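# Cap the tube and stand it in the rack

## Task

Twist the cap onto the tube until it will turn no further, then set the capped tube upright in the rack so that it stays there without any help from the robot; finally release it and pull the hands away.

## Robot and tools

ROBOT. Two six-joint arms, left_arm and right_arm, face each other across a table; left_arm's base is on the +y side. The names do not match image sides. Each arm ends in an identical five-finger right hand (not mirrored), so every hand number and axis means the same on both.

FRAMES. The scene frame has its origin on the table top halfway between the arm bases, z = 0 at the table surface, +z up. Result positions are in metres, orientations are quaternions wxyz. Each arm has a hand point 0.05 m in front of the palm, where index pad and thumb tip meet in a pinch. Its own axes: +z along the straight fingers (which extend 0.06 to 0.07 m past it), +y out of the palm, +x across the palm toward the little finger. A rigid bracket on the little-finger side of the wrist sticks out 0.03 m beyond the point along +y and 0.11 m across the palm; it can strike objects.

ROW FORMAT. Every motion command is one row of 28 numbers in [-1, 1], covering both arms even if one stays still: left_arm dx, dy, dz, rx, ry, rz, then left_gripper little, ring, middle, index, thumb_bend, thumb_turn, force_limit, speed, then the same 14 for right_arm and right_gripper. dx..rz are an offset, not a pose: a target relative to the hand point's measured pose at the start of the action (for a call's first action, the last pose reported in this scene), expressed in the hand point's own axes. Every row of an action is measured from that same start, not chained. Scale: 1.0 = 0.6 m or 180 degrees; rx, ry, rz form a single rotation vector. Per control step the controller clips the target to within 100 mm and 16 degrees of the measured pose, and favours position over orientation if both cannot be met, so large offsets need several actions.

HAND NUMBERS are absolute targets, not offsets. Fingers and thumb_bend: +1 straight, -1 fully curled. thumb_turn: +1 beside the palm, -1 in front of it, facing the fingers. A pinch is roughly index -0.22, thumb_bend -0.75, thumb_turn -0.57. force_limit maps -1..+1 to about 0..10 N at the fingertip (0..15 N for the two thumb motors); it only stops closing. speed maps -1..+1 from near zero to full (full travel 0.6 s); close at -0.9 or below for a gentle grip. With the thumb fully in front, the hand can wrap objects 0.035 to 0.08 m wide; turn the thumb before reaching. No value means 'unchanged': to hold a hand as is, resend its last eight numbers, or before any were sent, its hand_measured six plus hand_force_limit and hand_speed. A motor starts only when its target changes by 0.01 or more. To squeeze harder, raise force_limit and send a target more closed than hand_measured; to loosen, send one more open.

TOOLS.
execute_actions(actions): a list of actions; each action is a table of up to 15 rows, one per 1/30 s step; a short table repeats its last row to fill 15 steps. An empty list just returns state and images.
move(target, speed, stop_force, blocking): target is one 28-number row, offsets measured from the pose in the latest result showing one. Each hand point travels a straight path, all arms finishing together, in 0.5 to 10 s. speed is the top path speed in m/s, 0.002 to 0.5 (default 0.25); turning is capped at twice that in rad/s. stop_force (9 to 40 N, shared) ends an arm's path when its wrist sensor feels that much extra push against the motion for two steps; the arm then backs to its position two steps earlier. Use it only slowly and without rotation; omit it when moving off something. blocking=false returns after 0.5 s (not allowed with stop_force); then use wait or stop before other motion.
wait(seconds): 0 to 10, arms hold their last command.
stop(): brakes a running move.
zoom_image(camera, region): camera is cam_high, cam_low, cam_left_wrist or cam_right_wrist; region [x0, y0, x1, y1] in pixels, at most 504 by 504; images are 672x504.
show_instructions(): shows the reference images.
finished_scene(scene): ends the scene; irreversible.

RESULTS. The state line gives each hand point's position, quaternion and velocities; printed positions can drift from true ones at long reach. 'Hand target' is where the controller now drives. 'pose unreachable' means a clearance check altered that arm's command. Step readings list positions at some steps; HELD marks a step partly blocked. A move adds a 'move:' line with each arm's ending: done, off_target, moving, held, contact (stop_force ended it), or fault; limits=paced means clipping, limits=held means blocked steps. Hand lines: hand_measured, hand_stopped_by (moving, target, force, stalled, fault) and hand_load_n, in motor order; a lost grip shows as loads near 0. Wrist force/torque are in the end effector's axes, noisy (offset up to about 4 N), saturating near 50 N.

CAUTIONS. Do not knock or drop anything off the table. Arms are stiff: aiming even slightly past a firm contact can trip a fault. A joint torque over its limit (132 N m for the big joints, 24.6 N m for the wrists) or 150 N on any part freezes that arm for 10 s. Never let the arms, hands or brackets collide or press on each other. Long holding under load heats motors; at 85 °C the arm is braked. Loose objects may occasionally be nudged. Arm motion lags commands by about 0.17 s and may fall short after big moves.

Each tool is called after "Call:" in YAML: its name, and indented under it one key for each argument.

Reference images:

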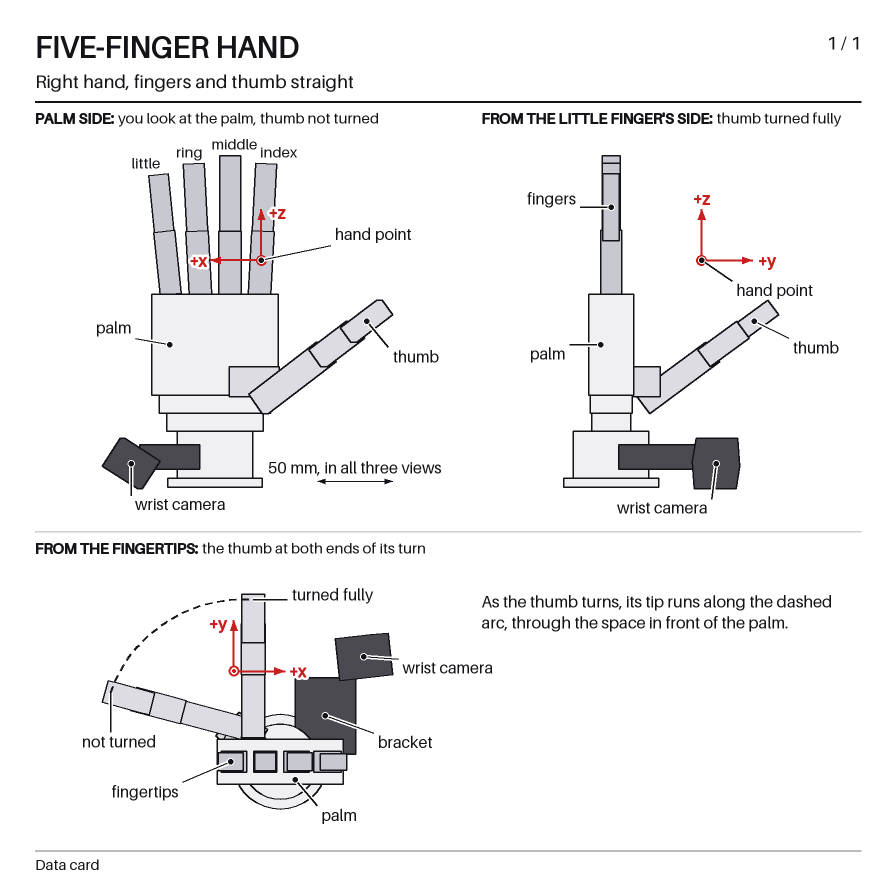

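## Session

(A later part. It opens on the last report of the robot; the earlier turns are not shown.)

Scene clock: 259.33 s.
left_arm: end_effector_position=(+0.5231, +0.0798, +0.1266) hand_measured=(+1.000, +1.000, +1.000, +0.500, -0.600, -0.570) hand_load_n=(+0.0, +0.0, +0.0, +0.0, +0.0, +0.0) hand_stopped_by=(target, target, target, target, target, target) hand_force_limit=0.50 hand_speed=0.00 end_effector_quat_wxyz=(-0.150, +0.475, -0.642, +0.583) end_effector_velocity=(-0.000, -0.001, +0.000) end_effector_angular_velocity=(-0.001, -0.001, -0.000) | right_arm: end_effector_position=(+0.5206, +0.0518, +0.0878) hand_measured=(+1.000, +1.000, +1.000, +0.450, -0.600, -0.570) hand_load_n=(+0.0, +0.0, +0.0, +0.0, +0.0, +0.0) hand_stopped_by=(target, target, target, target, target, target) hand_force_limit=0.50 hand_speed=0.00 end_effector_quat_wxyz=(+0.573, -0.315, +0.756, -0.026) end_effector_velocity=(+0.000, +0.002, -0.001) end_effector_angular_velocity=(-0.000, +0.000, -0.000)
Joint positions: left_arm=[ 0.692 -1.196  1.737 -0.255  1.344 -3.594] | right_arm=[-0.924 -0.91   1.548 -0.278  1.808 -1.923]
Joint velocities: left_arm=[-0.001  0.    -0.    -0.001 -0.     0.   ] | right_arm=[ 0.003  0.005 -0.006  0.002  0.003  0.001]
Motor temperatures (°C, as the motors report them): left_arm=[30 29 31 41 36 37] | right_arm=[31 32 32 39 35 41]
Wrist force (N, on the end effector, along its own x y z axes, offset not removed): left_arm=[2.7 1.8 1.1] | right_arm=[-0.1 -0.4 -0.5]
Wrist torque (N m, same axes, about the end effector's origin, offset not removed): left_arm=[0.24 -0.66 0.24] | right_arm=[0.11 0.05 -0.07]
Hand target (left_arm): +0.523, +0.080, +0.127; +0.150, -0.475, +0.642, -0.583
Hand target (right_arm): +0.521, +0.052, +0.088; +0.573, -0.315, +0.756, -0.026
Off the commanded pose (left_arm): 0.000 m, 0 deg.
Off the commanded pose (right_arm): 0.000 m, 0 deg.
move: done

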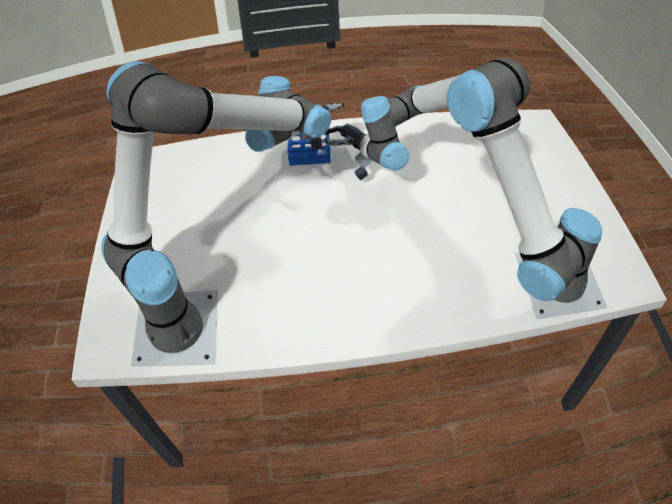

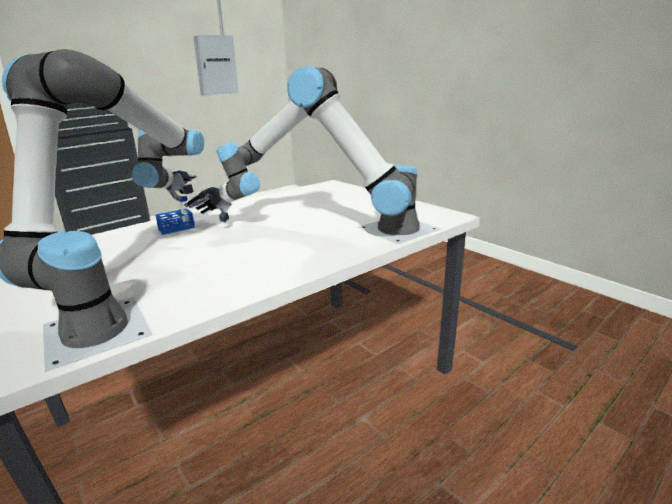

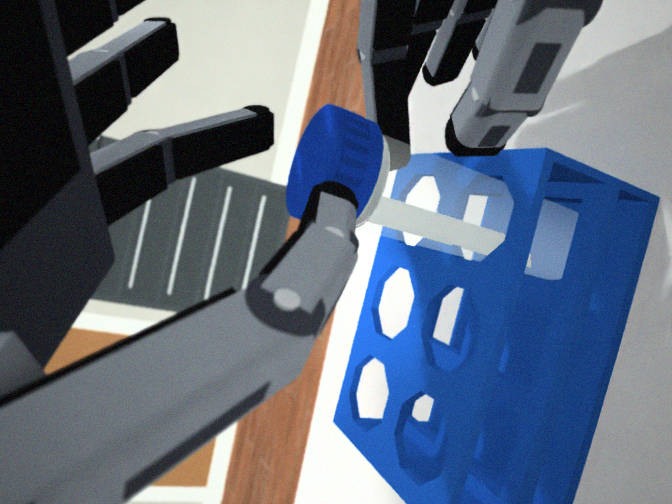

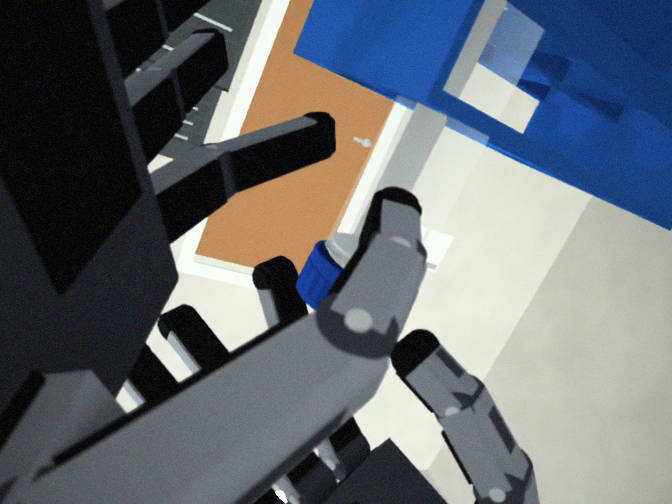

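Call:
move:
  target: [0,0,0,0,0,0,1,1,1,0.5,-0.6,-0.57,0.5,0,-0.0127,0.0157,0.0133,0,0,0,1,1,1,0.45,-0.6,-0.57,0.5,0]
  speed: 0.02

Call:
move:
  target: [0,0,0,0,0,0,1,1,1,0.5,-0.6,-0.57,0.5,0,0,0,0,0,0,0,1,1,1,-0.3,-0.6,-0.57,0.7,-0.85]

Scene clock: 264.93 s.
left_arm: end_effector_position=(+0.5230, +0.0798, +0.1266) hand_measured=(+1.000, +1.000, +1.000, +0.500, -0.600, -0.570) hand_load_n=(+0.0, +0.0, +0.0, +0.0, +0.0, +0.0) hand_stopped_by=(target, target, target, target, target, target) hand_force_limit=0.50 hand_speed=0.00 end_effector_quat_wxyz=(-0.150, +0.475, -0.642, +0.583) end_effector_velocity=(+0.000, +0.000, -0.000) end_effector_angular_velocity=(-0.000, -0.000, +0.001) | right_arm: end_effector_position=(+0.5246, +0.0656, +0.0878) hand_measured=(+1.000, +1.000, +1.000, +0.450, -0.600, -0.570) hand_load_n=(+0.0, +0.0, +0.0, +0.0, +0.0, +0.0) hand_stopped_by=(target, target, target, target, target, target) hand_force_limit=0.50 hand_speed=0.00 end_effector_quat_wxyz=(+0.573, -0.315, +0.756, -0.026) end_effector_velocity=(+0.000, +0.003, +0.000) end_effector_angular_velocity=(+0.000, -0.000, +0.001)
Joint positions: left_arm=[ 0.692 -1.196  1.737 -0.255  1.344 -3.594] | right_arm=[-0.907 -0.885  1.501 -0.255  1.823 -1.917]
Joint velocities: left_arm=[ 0.     0.     0.    -0.001 -0.    -0.   ] | right_arm=[ 0.003  0.004 -0.008  0.004  0.002  0.001]
Motor temperatures (°C, as the motors report them): left_arm=[30 29 31 41 36 37] | right_arm=[31 32 32 39 35 41]
Wrist force (N, on the end effector, along its own x y z axes, offset not removed): left_arm=[2.7 -0.8 -0.2] | right_arm=[1.5 0.6 -0.5]
Wrist torque (N m, same axes, about the end effector's origin, offset not removed): left_arm=[-0.05 -0.59 0.30] | right_arm=[0.12 -0.13 0.04]
Hand target (left_arm): +0.523, +0.080, +0.127; +0.150, -0.475, +0.642, -0.583
Hand target (right_arm): +0.525, +0.066, +0.088; +0.573, -0.315, +0.756, -0.026
Off the commanded pose (left_arm): 0.000 m, 0 deg.
Off the commanded pose (right_arm): 0.000 m, 0 deg.
move: done

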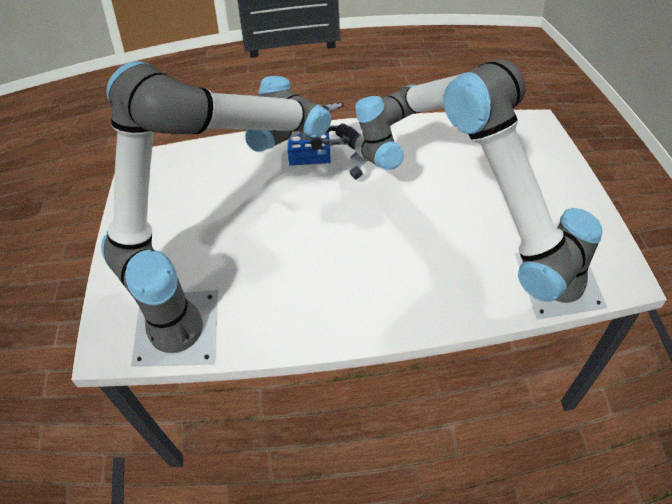

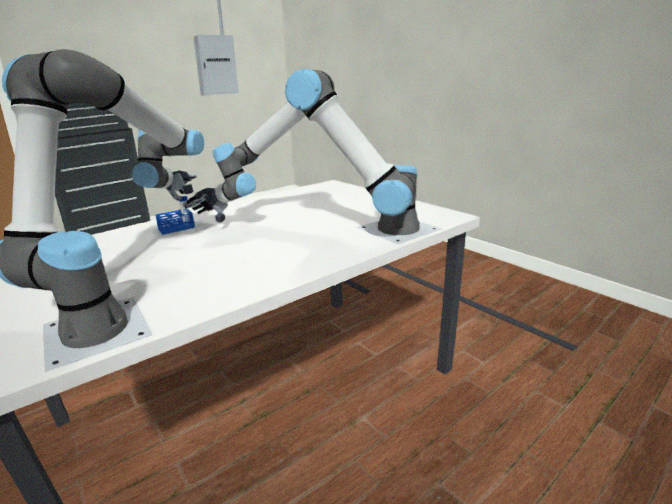

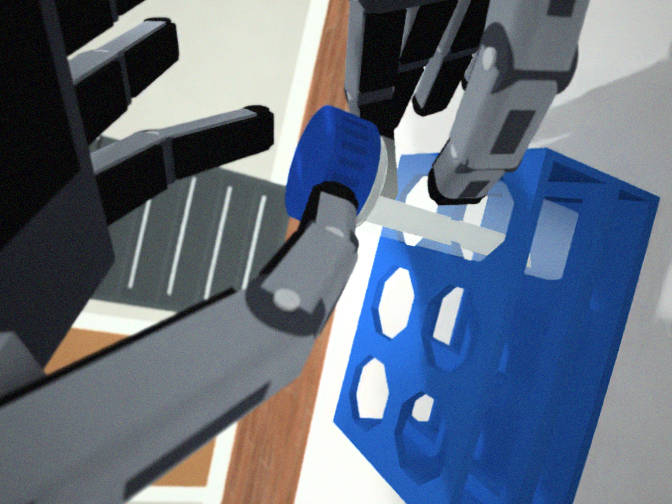

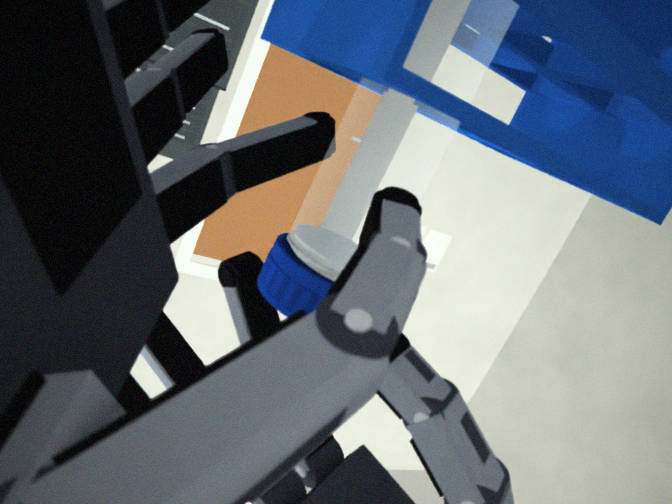

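Scene clock: 266.27 s.
left_arm: end_effector_position=(+0.5230, +0.0798, +0.1266) hand_measured=(+1.000, +1.000, +1.000, +0.500, -0.600, -0.570) hand_load_n=(+0.0, +0.0, +0.0, +0.0, +0.0, +0.0) hand_stopped_by=(target, target, target, target, target, target) hand_force_limit=0.50 hand_speed=0.00 end_effector_quat_wxyz=(-0.150, +0.475, -0.642, +0.583) end_effector_velocity=(+0.001, +0.000, -0.001) end_effector_angular_velocity=(+0.000, +0.000, +0.001) | right_arm: end_effector_position=(+0.5245, +0.0656, +0.0878) hand_measured=(+1.000, +1.000, +1.000, +0.188, -0.598, -0.570) hand_load_n=(+0.0, +0.0, +0.0, +8.0, +5.0, -0.5) hand_stopped_by=(target, target, target, force, target, target) hand_force_limit=0.70 hand_speed=-0.85 end_effector_quat_wxyz=(+0.573, -0.315, +0.756, -0.026) end_effector_velocity=(+0.000, -0.000, -0.000) end_effector_angular_velocity=(-0.001, -0.000, +0.000)
Joint positions: left_arm=[ 0.692 -1.196  1.737 -0.255  1.344 -3.594] | right_arm=[-0.907 -0.885  1.501 -0.255  1.823 -1.917]
Joint velocities: left_arm=[ 0.001  0.001 -0.    -0.001  0.     0.   ] | right_arm=[-0.     0.     0.    -0.     0.    -0.001]
Motor temperatures (°C, as the motors report them): left_arm=[30 29 31 41 36 37] | right_arm=[31 32 32 39 35 41]
Wrist force (N, on the end effector, along its own x y z axes, offset not removed): left_arm=[1.9 1.5 1.4] | right_arm=[1.7 1.7 -0.1]
Wrist torque (N m, same axes, about the end effector's origin, offset not removed): left_arm=[0.24 -0.52 0.24] | right_arm=[0.37 -0.33 0.15]
Hand target (left_arm): +0.523, +0.080, +0.127; +0.150, -0.475, +0.642, -0.583
Hand target (right_arm): +0.525, +0.066, +0.088; +0.573, -0.315, +0.756, -0.026
Off the commanded pose (left_arm): 0.000 m, 0 deg.
Off the commanded pose (right_arm): 0.000 m, 0 deg.
move: done

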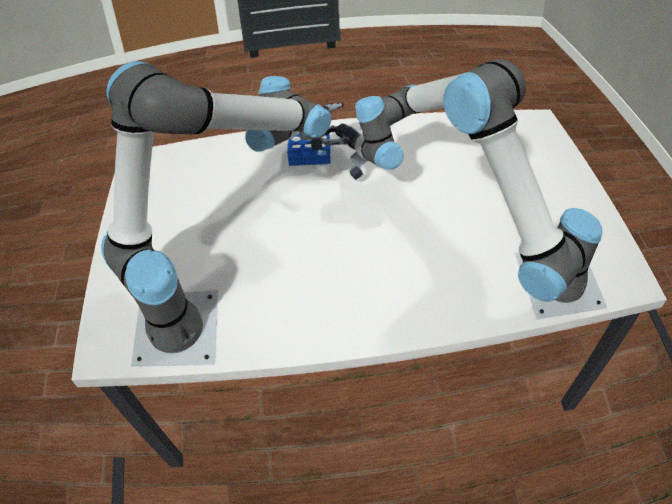

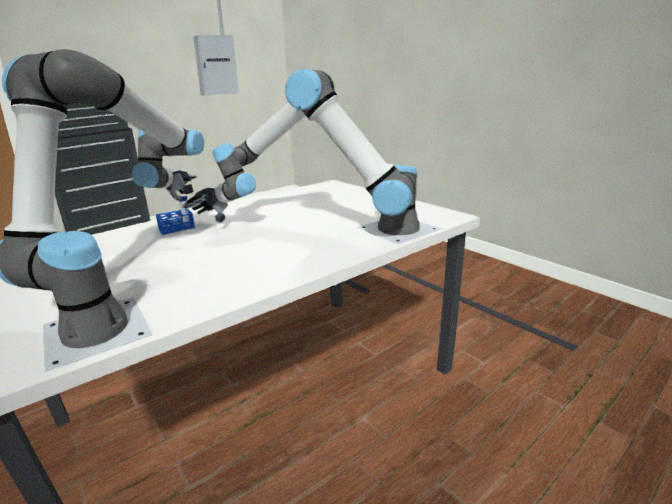

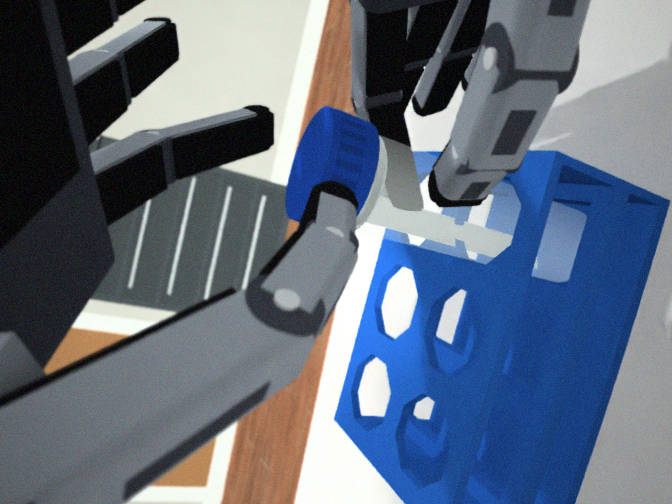

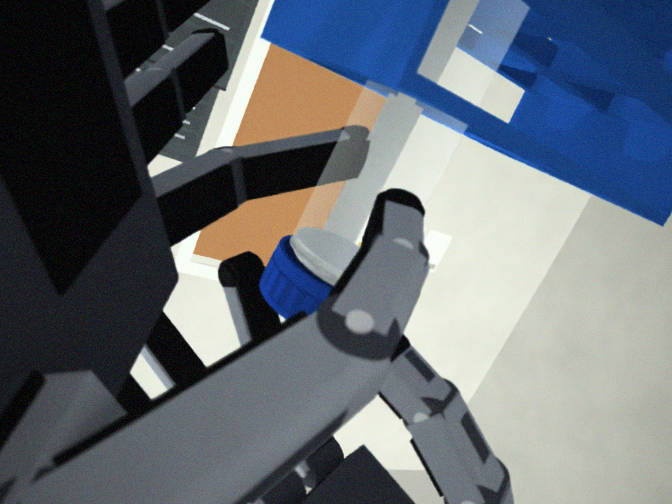

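Call:
move:
  target: [-0.0013,0.0033,0.006,0,0,0,1,1,1,-0.3,-0.6,-0.57,0.6,-0.85,0,0,0,0,0,0,1,1,1,-0.3,-0.6,-0.57,0.7,-0.85]
  speed: 0.02

Call:
move:
  target: [-0.0103,-0.0043,0.0031,-0.06,0.148,0.046,1,1,1,-0.3,-0.6,-0.57,0.6,-0.85,0,0,0,0,0,0,1,1,1,-0.3,-0.6,-0.57,0.7,-0.85]
  speed: 0.15

Call:
move:
  target: [-0.0103,-0.0043,0.0031,-0.06,0.148,0.046,1,1,1,-0.3,-0.6,-0.57,0.6,-0.85,0,0,0,0,0,0,1,1,1,-0.3,-0.6,-0.57,0.7,-0.85]
  speed: 0.15

Scene clock: 274.63 s.
left_arm: end_effector_position=(+0.5253, +0.0779, +0.1236) hand_measured=(+1.000, +1.000, +1.000, +0.238, -0.598, -0.570) hand_load_n=(+0.0, +0.0, +0.0, +9.0, +4.0, +0.0) hand_stopped_by=(target, target, target, force, target, target) hand_force_limit=0.60 hand_speed=-0.85 end_effector_quat_wxyz=(-0.150, +0.475, -0.642, +0.583) end_effector_velocity=(-0.000, -0.001, -0.000) end_effector_angular_velocity=(-0.000, -0.000, -0.001) | right_arm: end_effector_position=(+0.5245, +0.0656, +0.0878) hand_measured=(+1.000, +1.000, +1.000, +0.188, -0.596, -0.570) hand_load_n=(+0.0, +0.0, +0.0, +7.0, +6.5, -1.0) hand_stopped_by=(target, target, target, force, target, target) hand_force_limit=0.70 hand_speed=-0.85 end_effector_quat_wxyz=(+0.573, -0.315, +0.756, -0.026) end_effector_velocity=(-0.000, +0.000, -0.000) end_effector_angular_velocity=(-0.000, -0.000, +0.000)
Joint positions: left_arm=[ 0.694 -1.186  1.732 -0.259  1.345 -3.594] | right_arm=[-0.907 -0.885  1.501 -0.255  1.823 -1.917]
Joint velocities: left_arm=[-0.001  0.001 -0.    -0.001  0.    -0.   ] | right_arm=[ 0.  0. -0. -0.  0. -0.]
Motor temperatures (°C, as the motors report them): left_arm=[30 29 31 41 36 37] | right_arm=[31 32 32 39 35 41]
Wrist force (N, on the end effector, along its own x y z axes, offset not removed): left_arm=[1.3 -3.5 1.6] | right_arm=[2.0 1.6 0.4]
Wrist torque (N m, same axes, about the end effector's origin, offset not removed): left_arm=[0.18 -0.37 0.20] | right_arm=[-0.24 0.11 -0.12]
Hand target (left_arm): +0.525, +0.078, +0.124; +0.150, -0.475, +0.642, -0.583
Hand target (right_arm): +0.525, +0.066, +0.088; +0.573, -0.315, +0.756, -0.026
Off the commanded pose (left_arm): 0.000 m, 0 deg.
Off the commanded pose (right_arm): 0.000 m, 0 deg.
move: done

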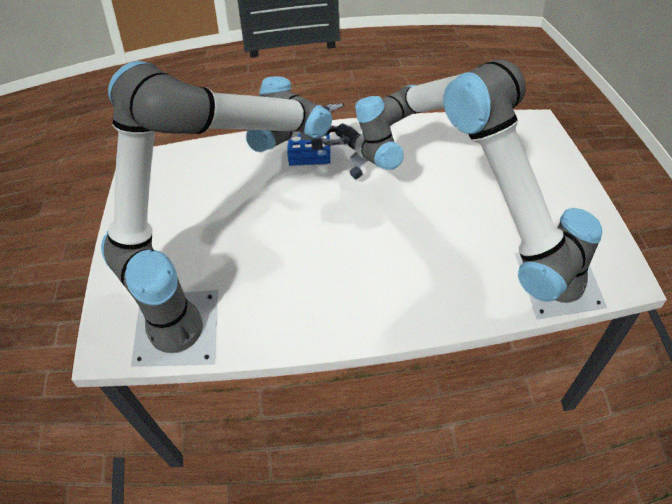

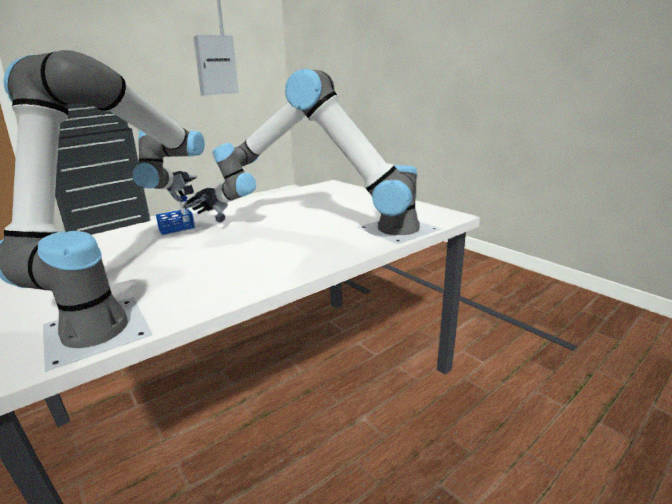

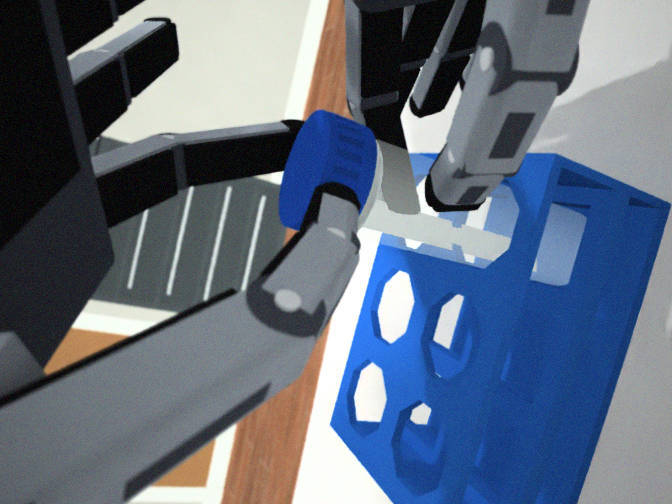

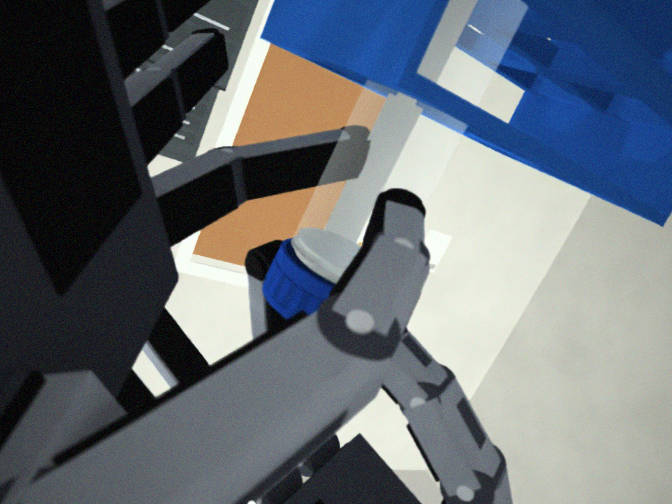

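Scene clock: 276.83 s.
left_arm: end_effector_position=(+0.5309, +0.0819, +0.1232) hand_measured=(+1.000, +1.000, +1.000, +0.238, -0.598, -0.570) hand_load_n=(+0.0, +0.0, +0.0, +9.0, +2.5, -0.5) hand_stopped_by=(target, target, target, force, target, target) hand_force_limit=0.60 hand_speed=-0.85 end_effector_quat_wxyz=(+0.005, +0.294, -0.742, +0.602) end_effector_velocity=(+0.000, -0.000, -0.001) end_effector_angular_velocity=(+0.002, +0.002, -0.013) | right_arm: end_effector_position=(+0.5245, +0.0656, +0.0878) hand_measured=(+1.000, +1.000, +1.000, +0.188, -0.596, -0.570) hand_load_n=(+0.0, +0.0, +0.0, +7.0, +6.0, -2.0) hand_stopped_by=(target, target, target, force, target, target) hand_force_limit=0.70 hand_speed=-0.85 end_effector_quat_wxyz=(+0.573, -0.315, +0.756, -0.026) end_effector_velocity=(+0.000, -0.000, +0.001) end_effector_angular_velocity=(+0.001, -0.001, -0.000)
Joint positions: left_arm=[ 0.939 -1.08   1.574 -0.174  2.08  -3.367] | right_arm=[-0.907 -0.885  1.501 -0.255  1.823 -1.917]
Joint velocities: left_arm=[ 0.004  0.007 -0.009  0.009  0.016  0.006] | right_arm=[-0.001 -0.001  0.    -0.001 -0.    -0.   ]
Motor temperatures (°C, as the motors report them): left_arm=[30 29 31 41 36 37] | right_arm=[31 32 32 39 35 41]
Wrist force (N, on the end effector, along its own x y z axes, offset not removed): left_arm=[1.0 -5.7 -1.2] | right_arm=[4.0 0.5 -3.7]
Wrist torque (N m, same axes, about the end effector's origin, offset not removed): left_arm=[0.24 -0.58 0.23] | right_arm=[0.30 0.10 0.03]
Hand target (left_arm): +0.531, +0.082, +0.123; -0.005, -0.294, +0.742, -0.602
Hand target (right_arm): +0.525, +0.066, +0.088; +0.573, -0.315, +0.756, -0.026
Off the commanded pose (left_arm): 0.000 m, 0 deg.
Off the commanded pose (right_arm): 0.000 m, 0 deg.
move: done

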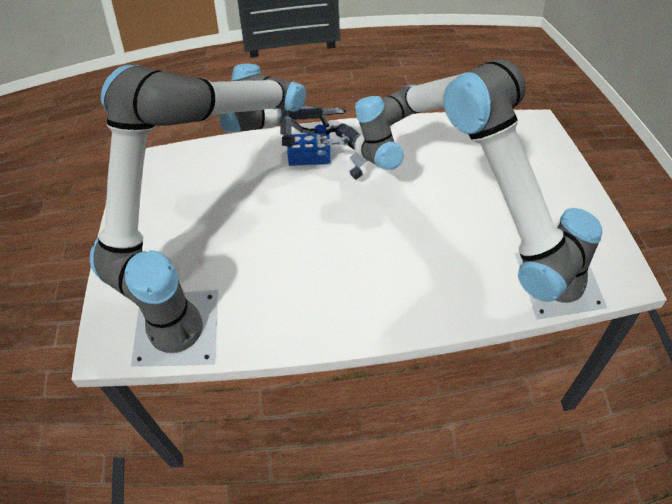

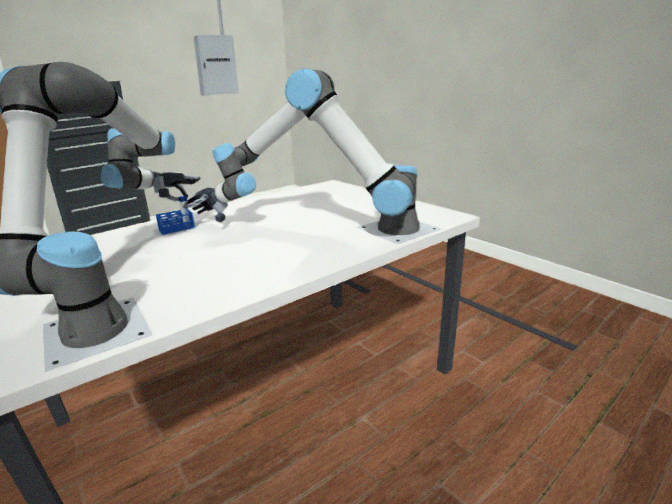

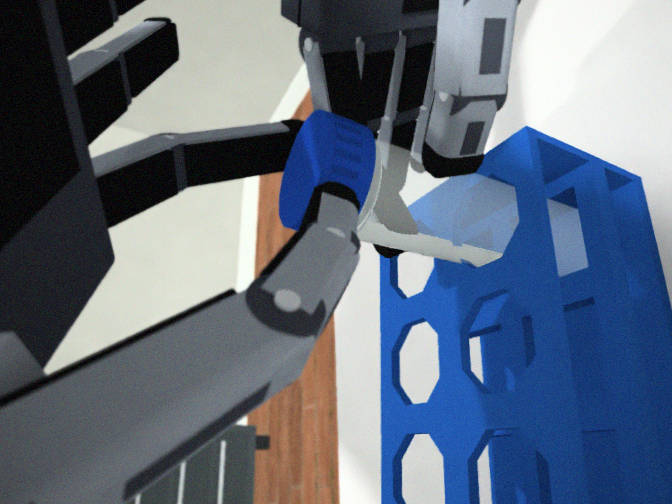

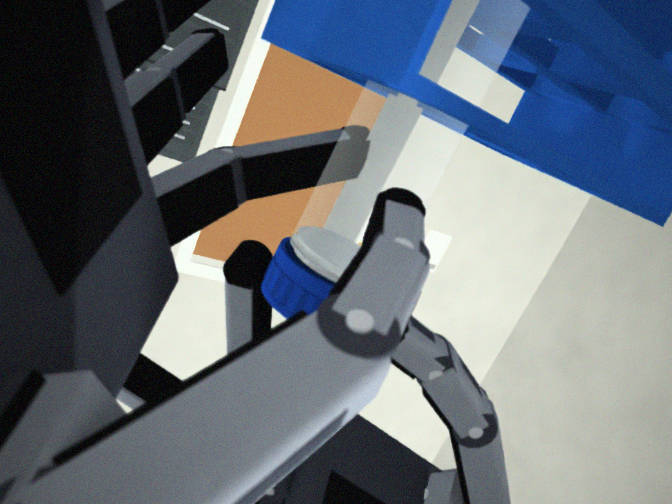

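Scene clock: 279.10 s.
left_arm: end_effector_position=(+0.5377, +0.0824, +0.1229) hand_measured=(+1.000, +1.000, +1.000, +0.238, -0.598, -0.570) hand_load_n=(+0.0, +0.0, +0.0, +9.5, +2.5, -1.5) hand_stopped_by=(target, target, target, force, target, target) hand_force_limit=0.60 hand_speed=-0.85 end_effector_quat_wxyz=(+0.159, +0.092, -0.793, +0.581) end_effector_velocity=(+0.001, +0.001, -0.000) end_effector_angular_velocity=(+0.007, +0.001, -0.011) | right_arm: end_effector_position=(+0.5245, +0.0656, +0.0878) hand_measured=(+1.000, +1.000, +1.000, +0.188, -0.596, -0.570) hand_load_n=(+0.0, +0.0, +0.0, +7.0, +6.5, -2.0) hand_stopped_by=(target, target, target, force, target, target) hand_force_limit=0.70 hand_speed=-0.85 end_effector_quat_wxyz=(+0.573, -0.315, +0.756, -0.026) end_effector_velocity=(-0.001, +0.001, -0.000) end_effector_angular_velocity=(+0.000, +0.001, +0.002)
Joint positions: left_arm=[ 1.082 -0.751  1.056  0.354  2.678 -2.92 ] | right_arm=[-0.907 -0.885  1.501 -0.255  1.823 -1.917]
Joint velocities: left_arm=[ 0.002  0.016 -0.027  0.041  0.006  0.028] | right_arm=[ 0.002  0.    -0.     0.     0.     0.001]
Motor temperatures (°C, as the motors report them): left_arm=[30 29 31 41 36 37] | right_arm=[31 32 32 39 35 41]
Wrist force (N, on the end effector, along its own x y z axes, offset not removed): left_arm=[2.0 -7.6 -5.2] | right_arm=[4.7 -1.5 -2.7]
Wrist torque (N m, same axes, about the end effector's origin, offset not removed): left_arm=[0.27 -0.46 0.19] | right_arm=[0.02 -0.29 0.06]
Hand target (left_arm): +0.538, +0.082, +0.123; -0.160, -0.092, +0.793, -0.581
Hand target (right_arm): +0.525, +0.066, +0.088; +0.573, -0.315, +0.756, -0.026
Off the commanded pose (left_arm): 0.000 m, 0 deg.
Off the commanded pose (right_arm): 0.000 m, 0 deg.
move: done

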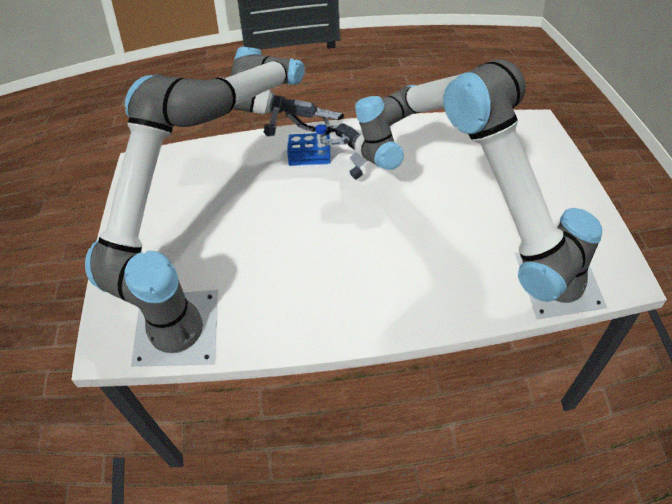

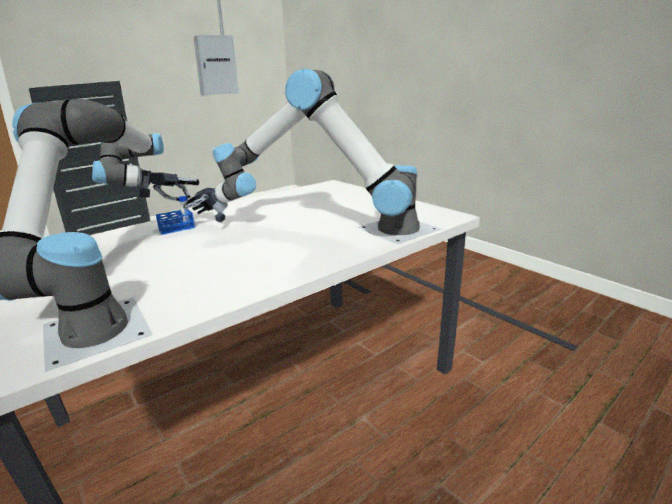

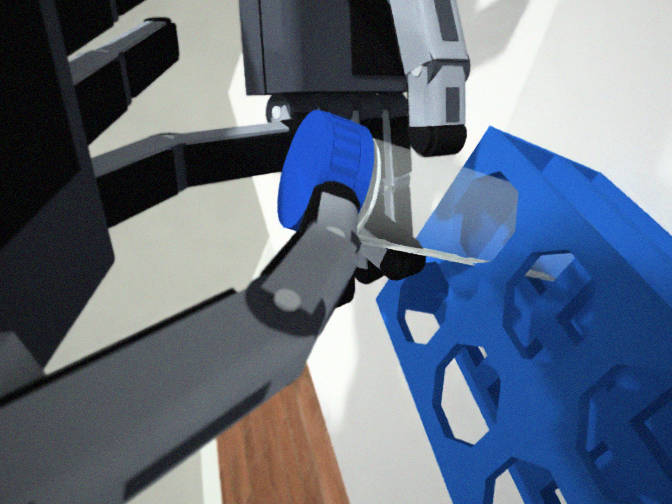

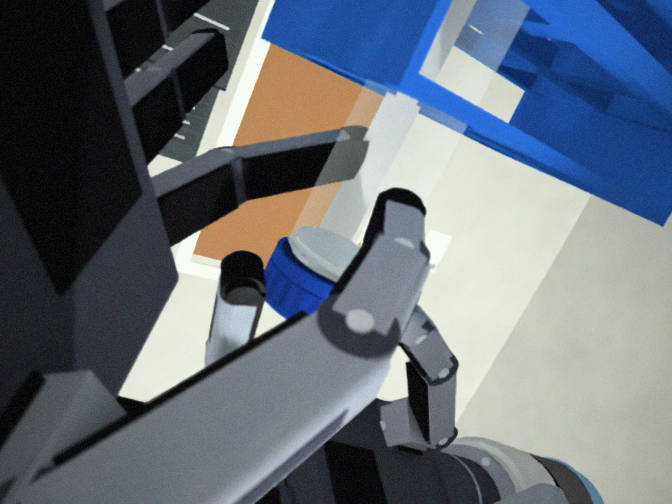

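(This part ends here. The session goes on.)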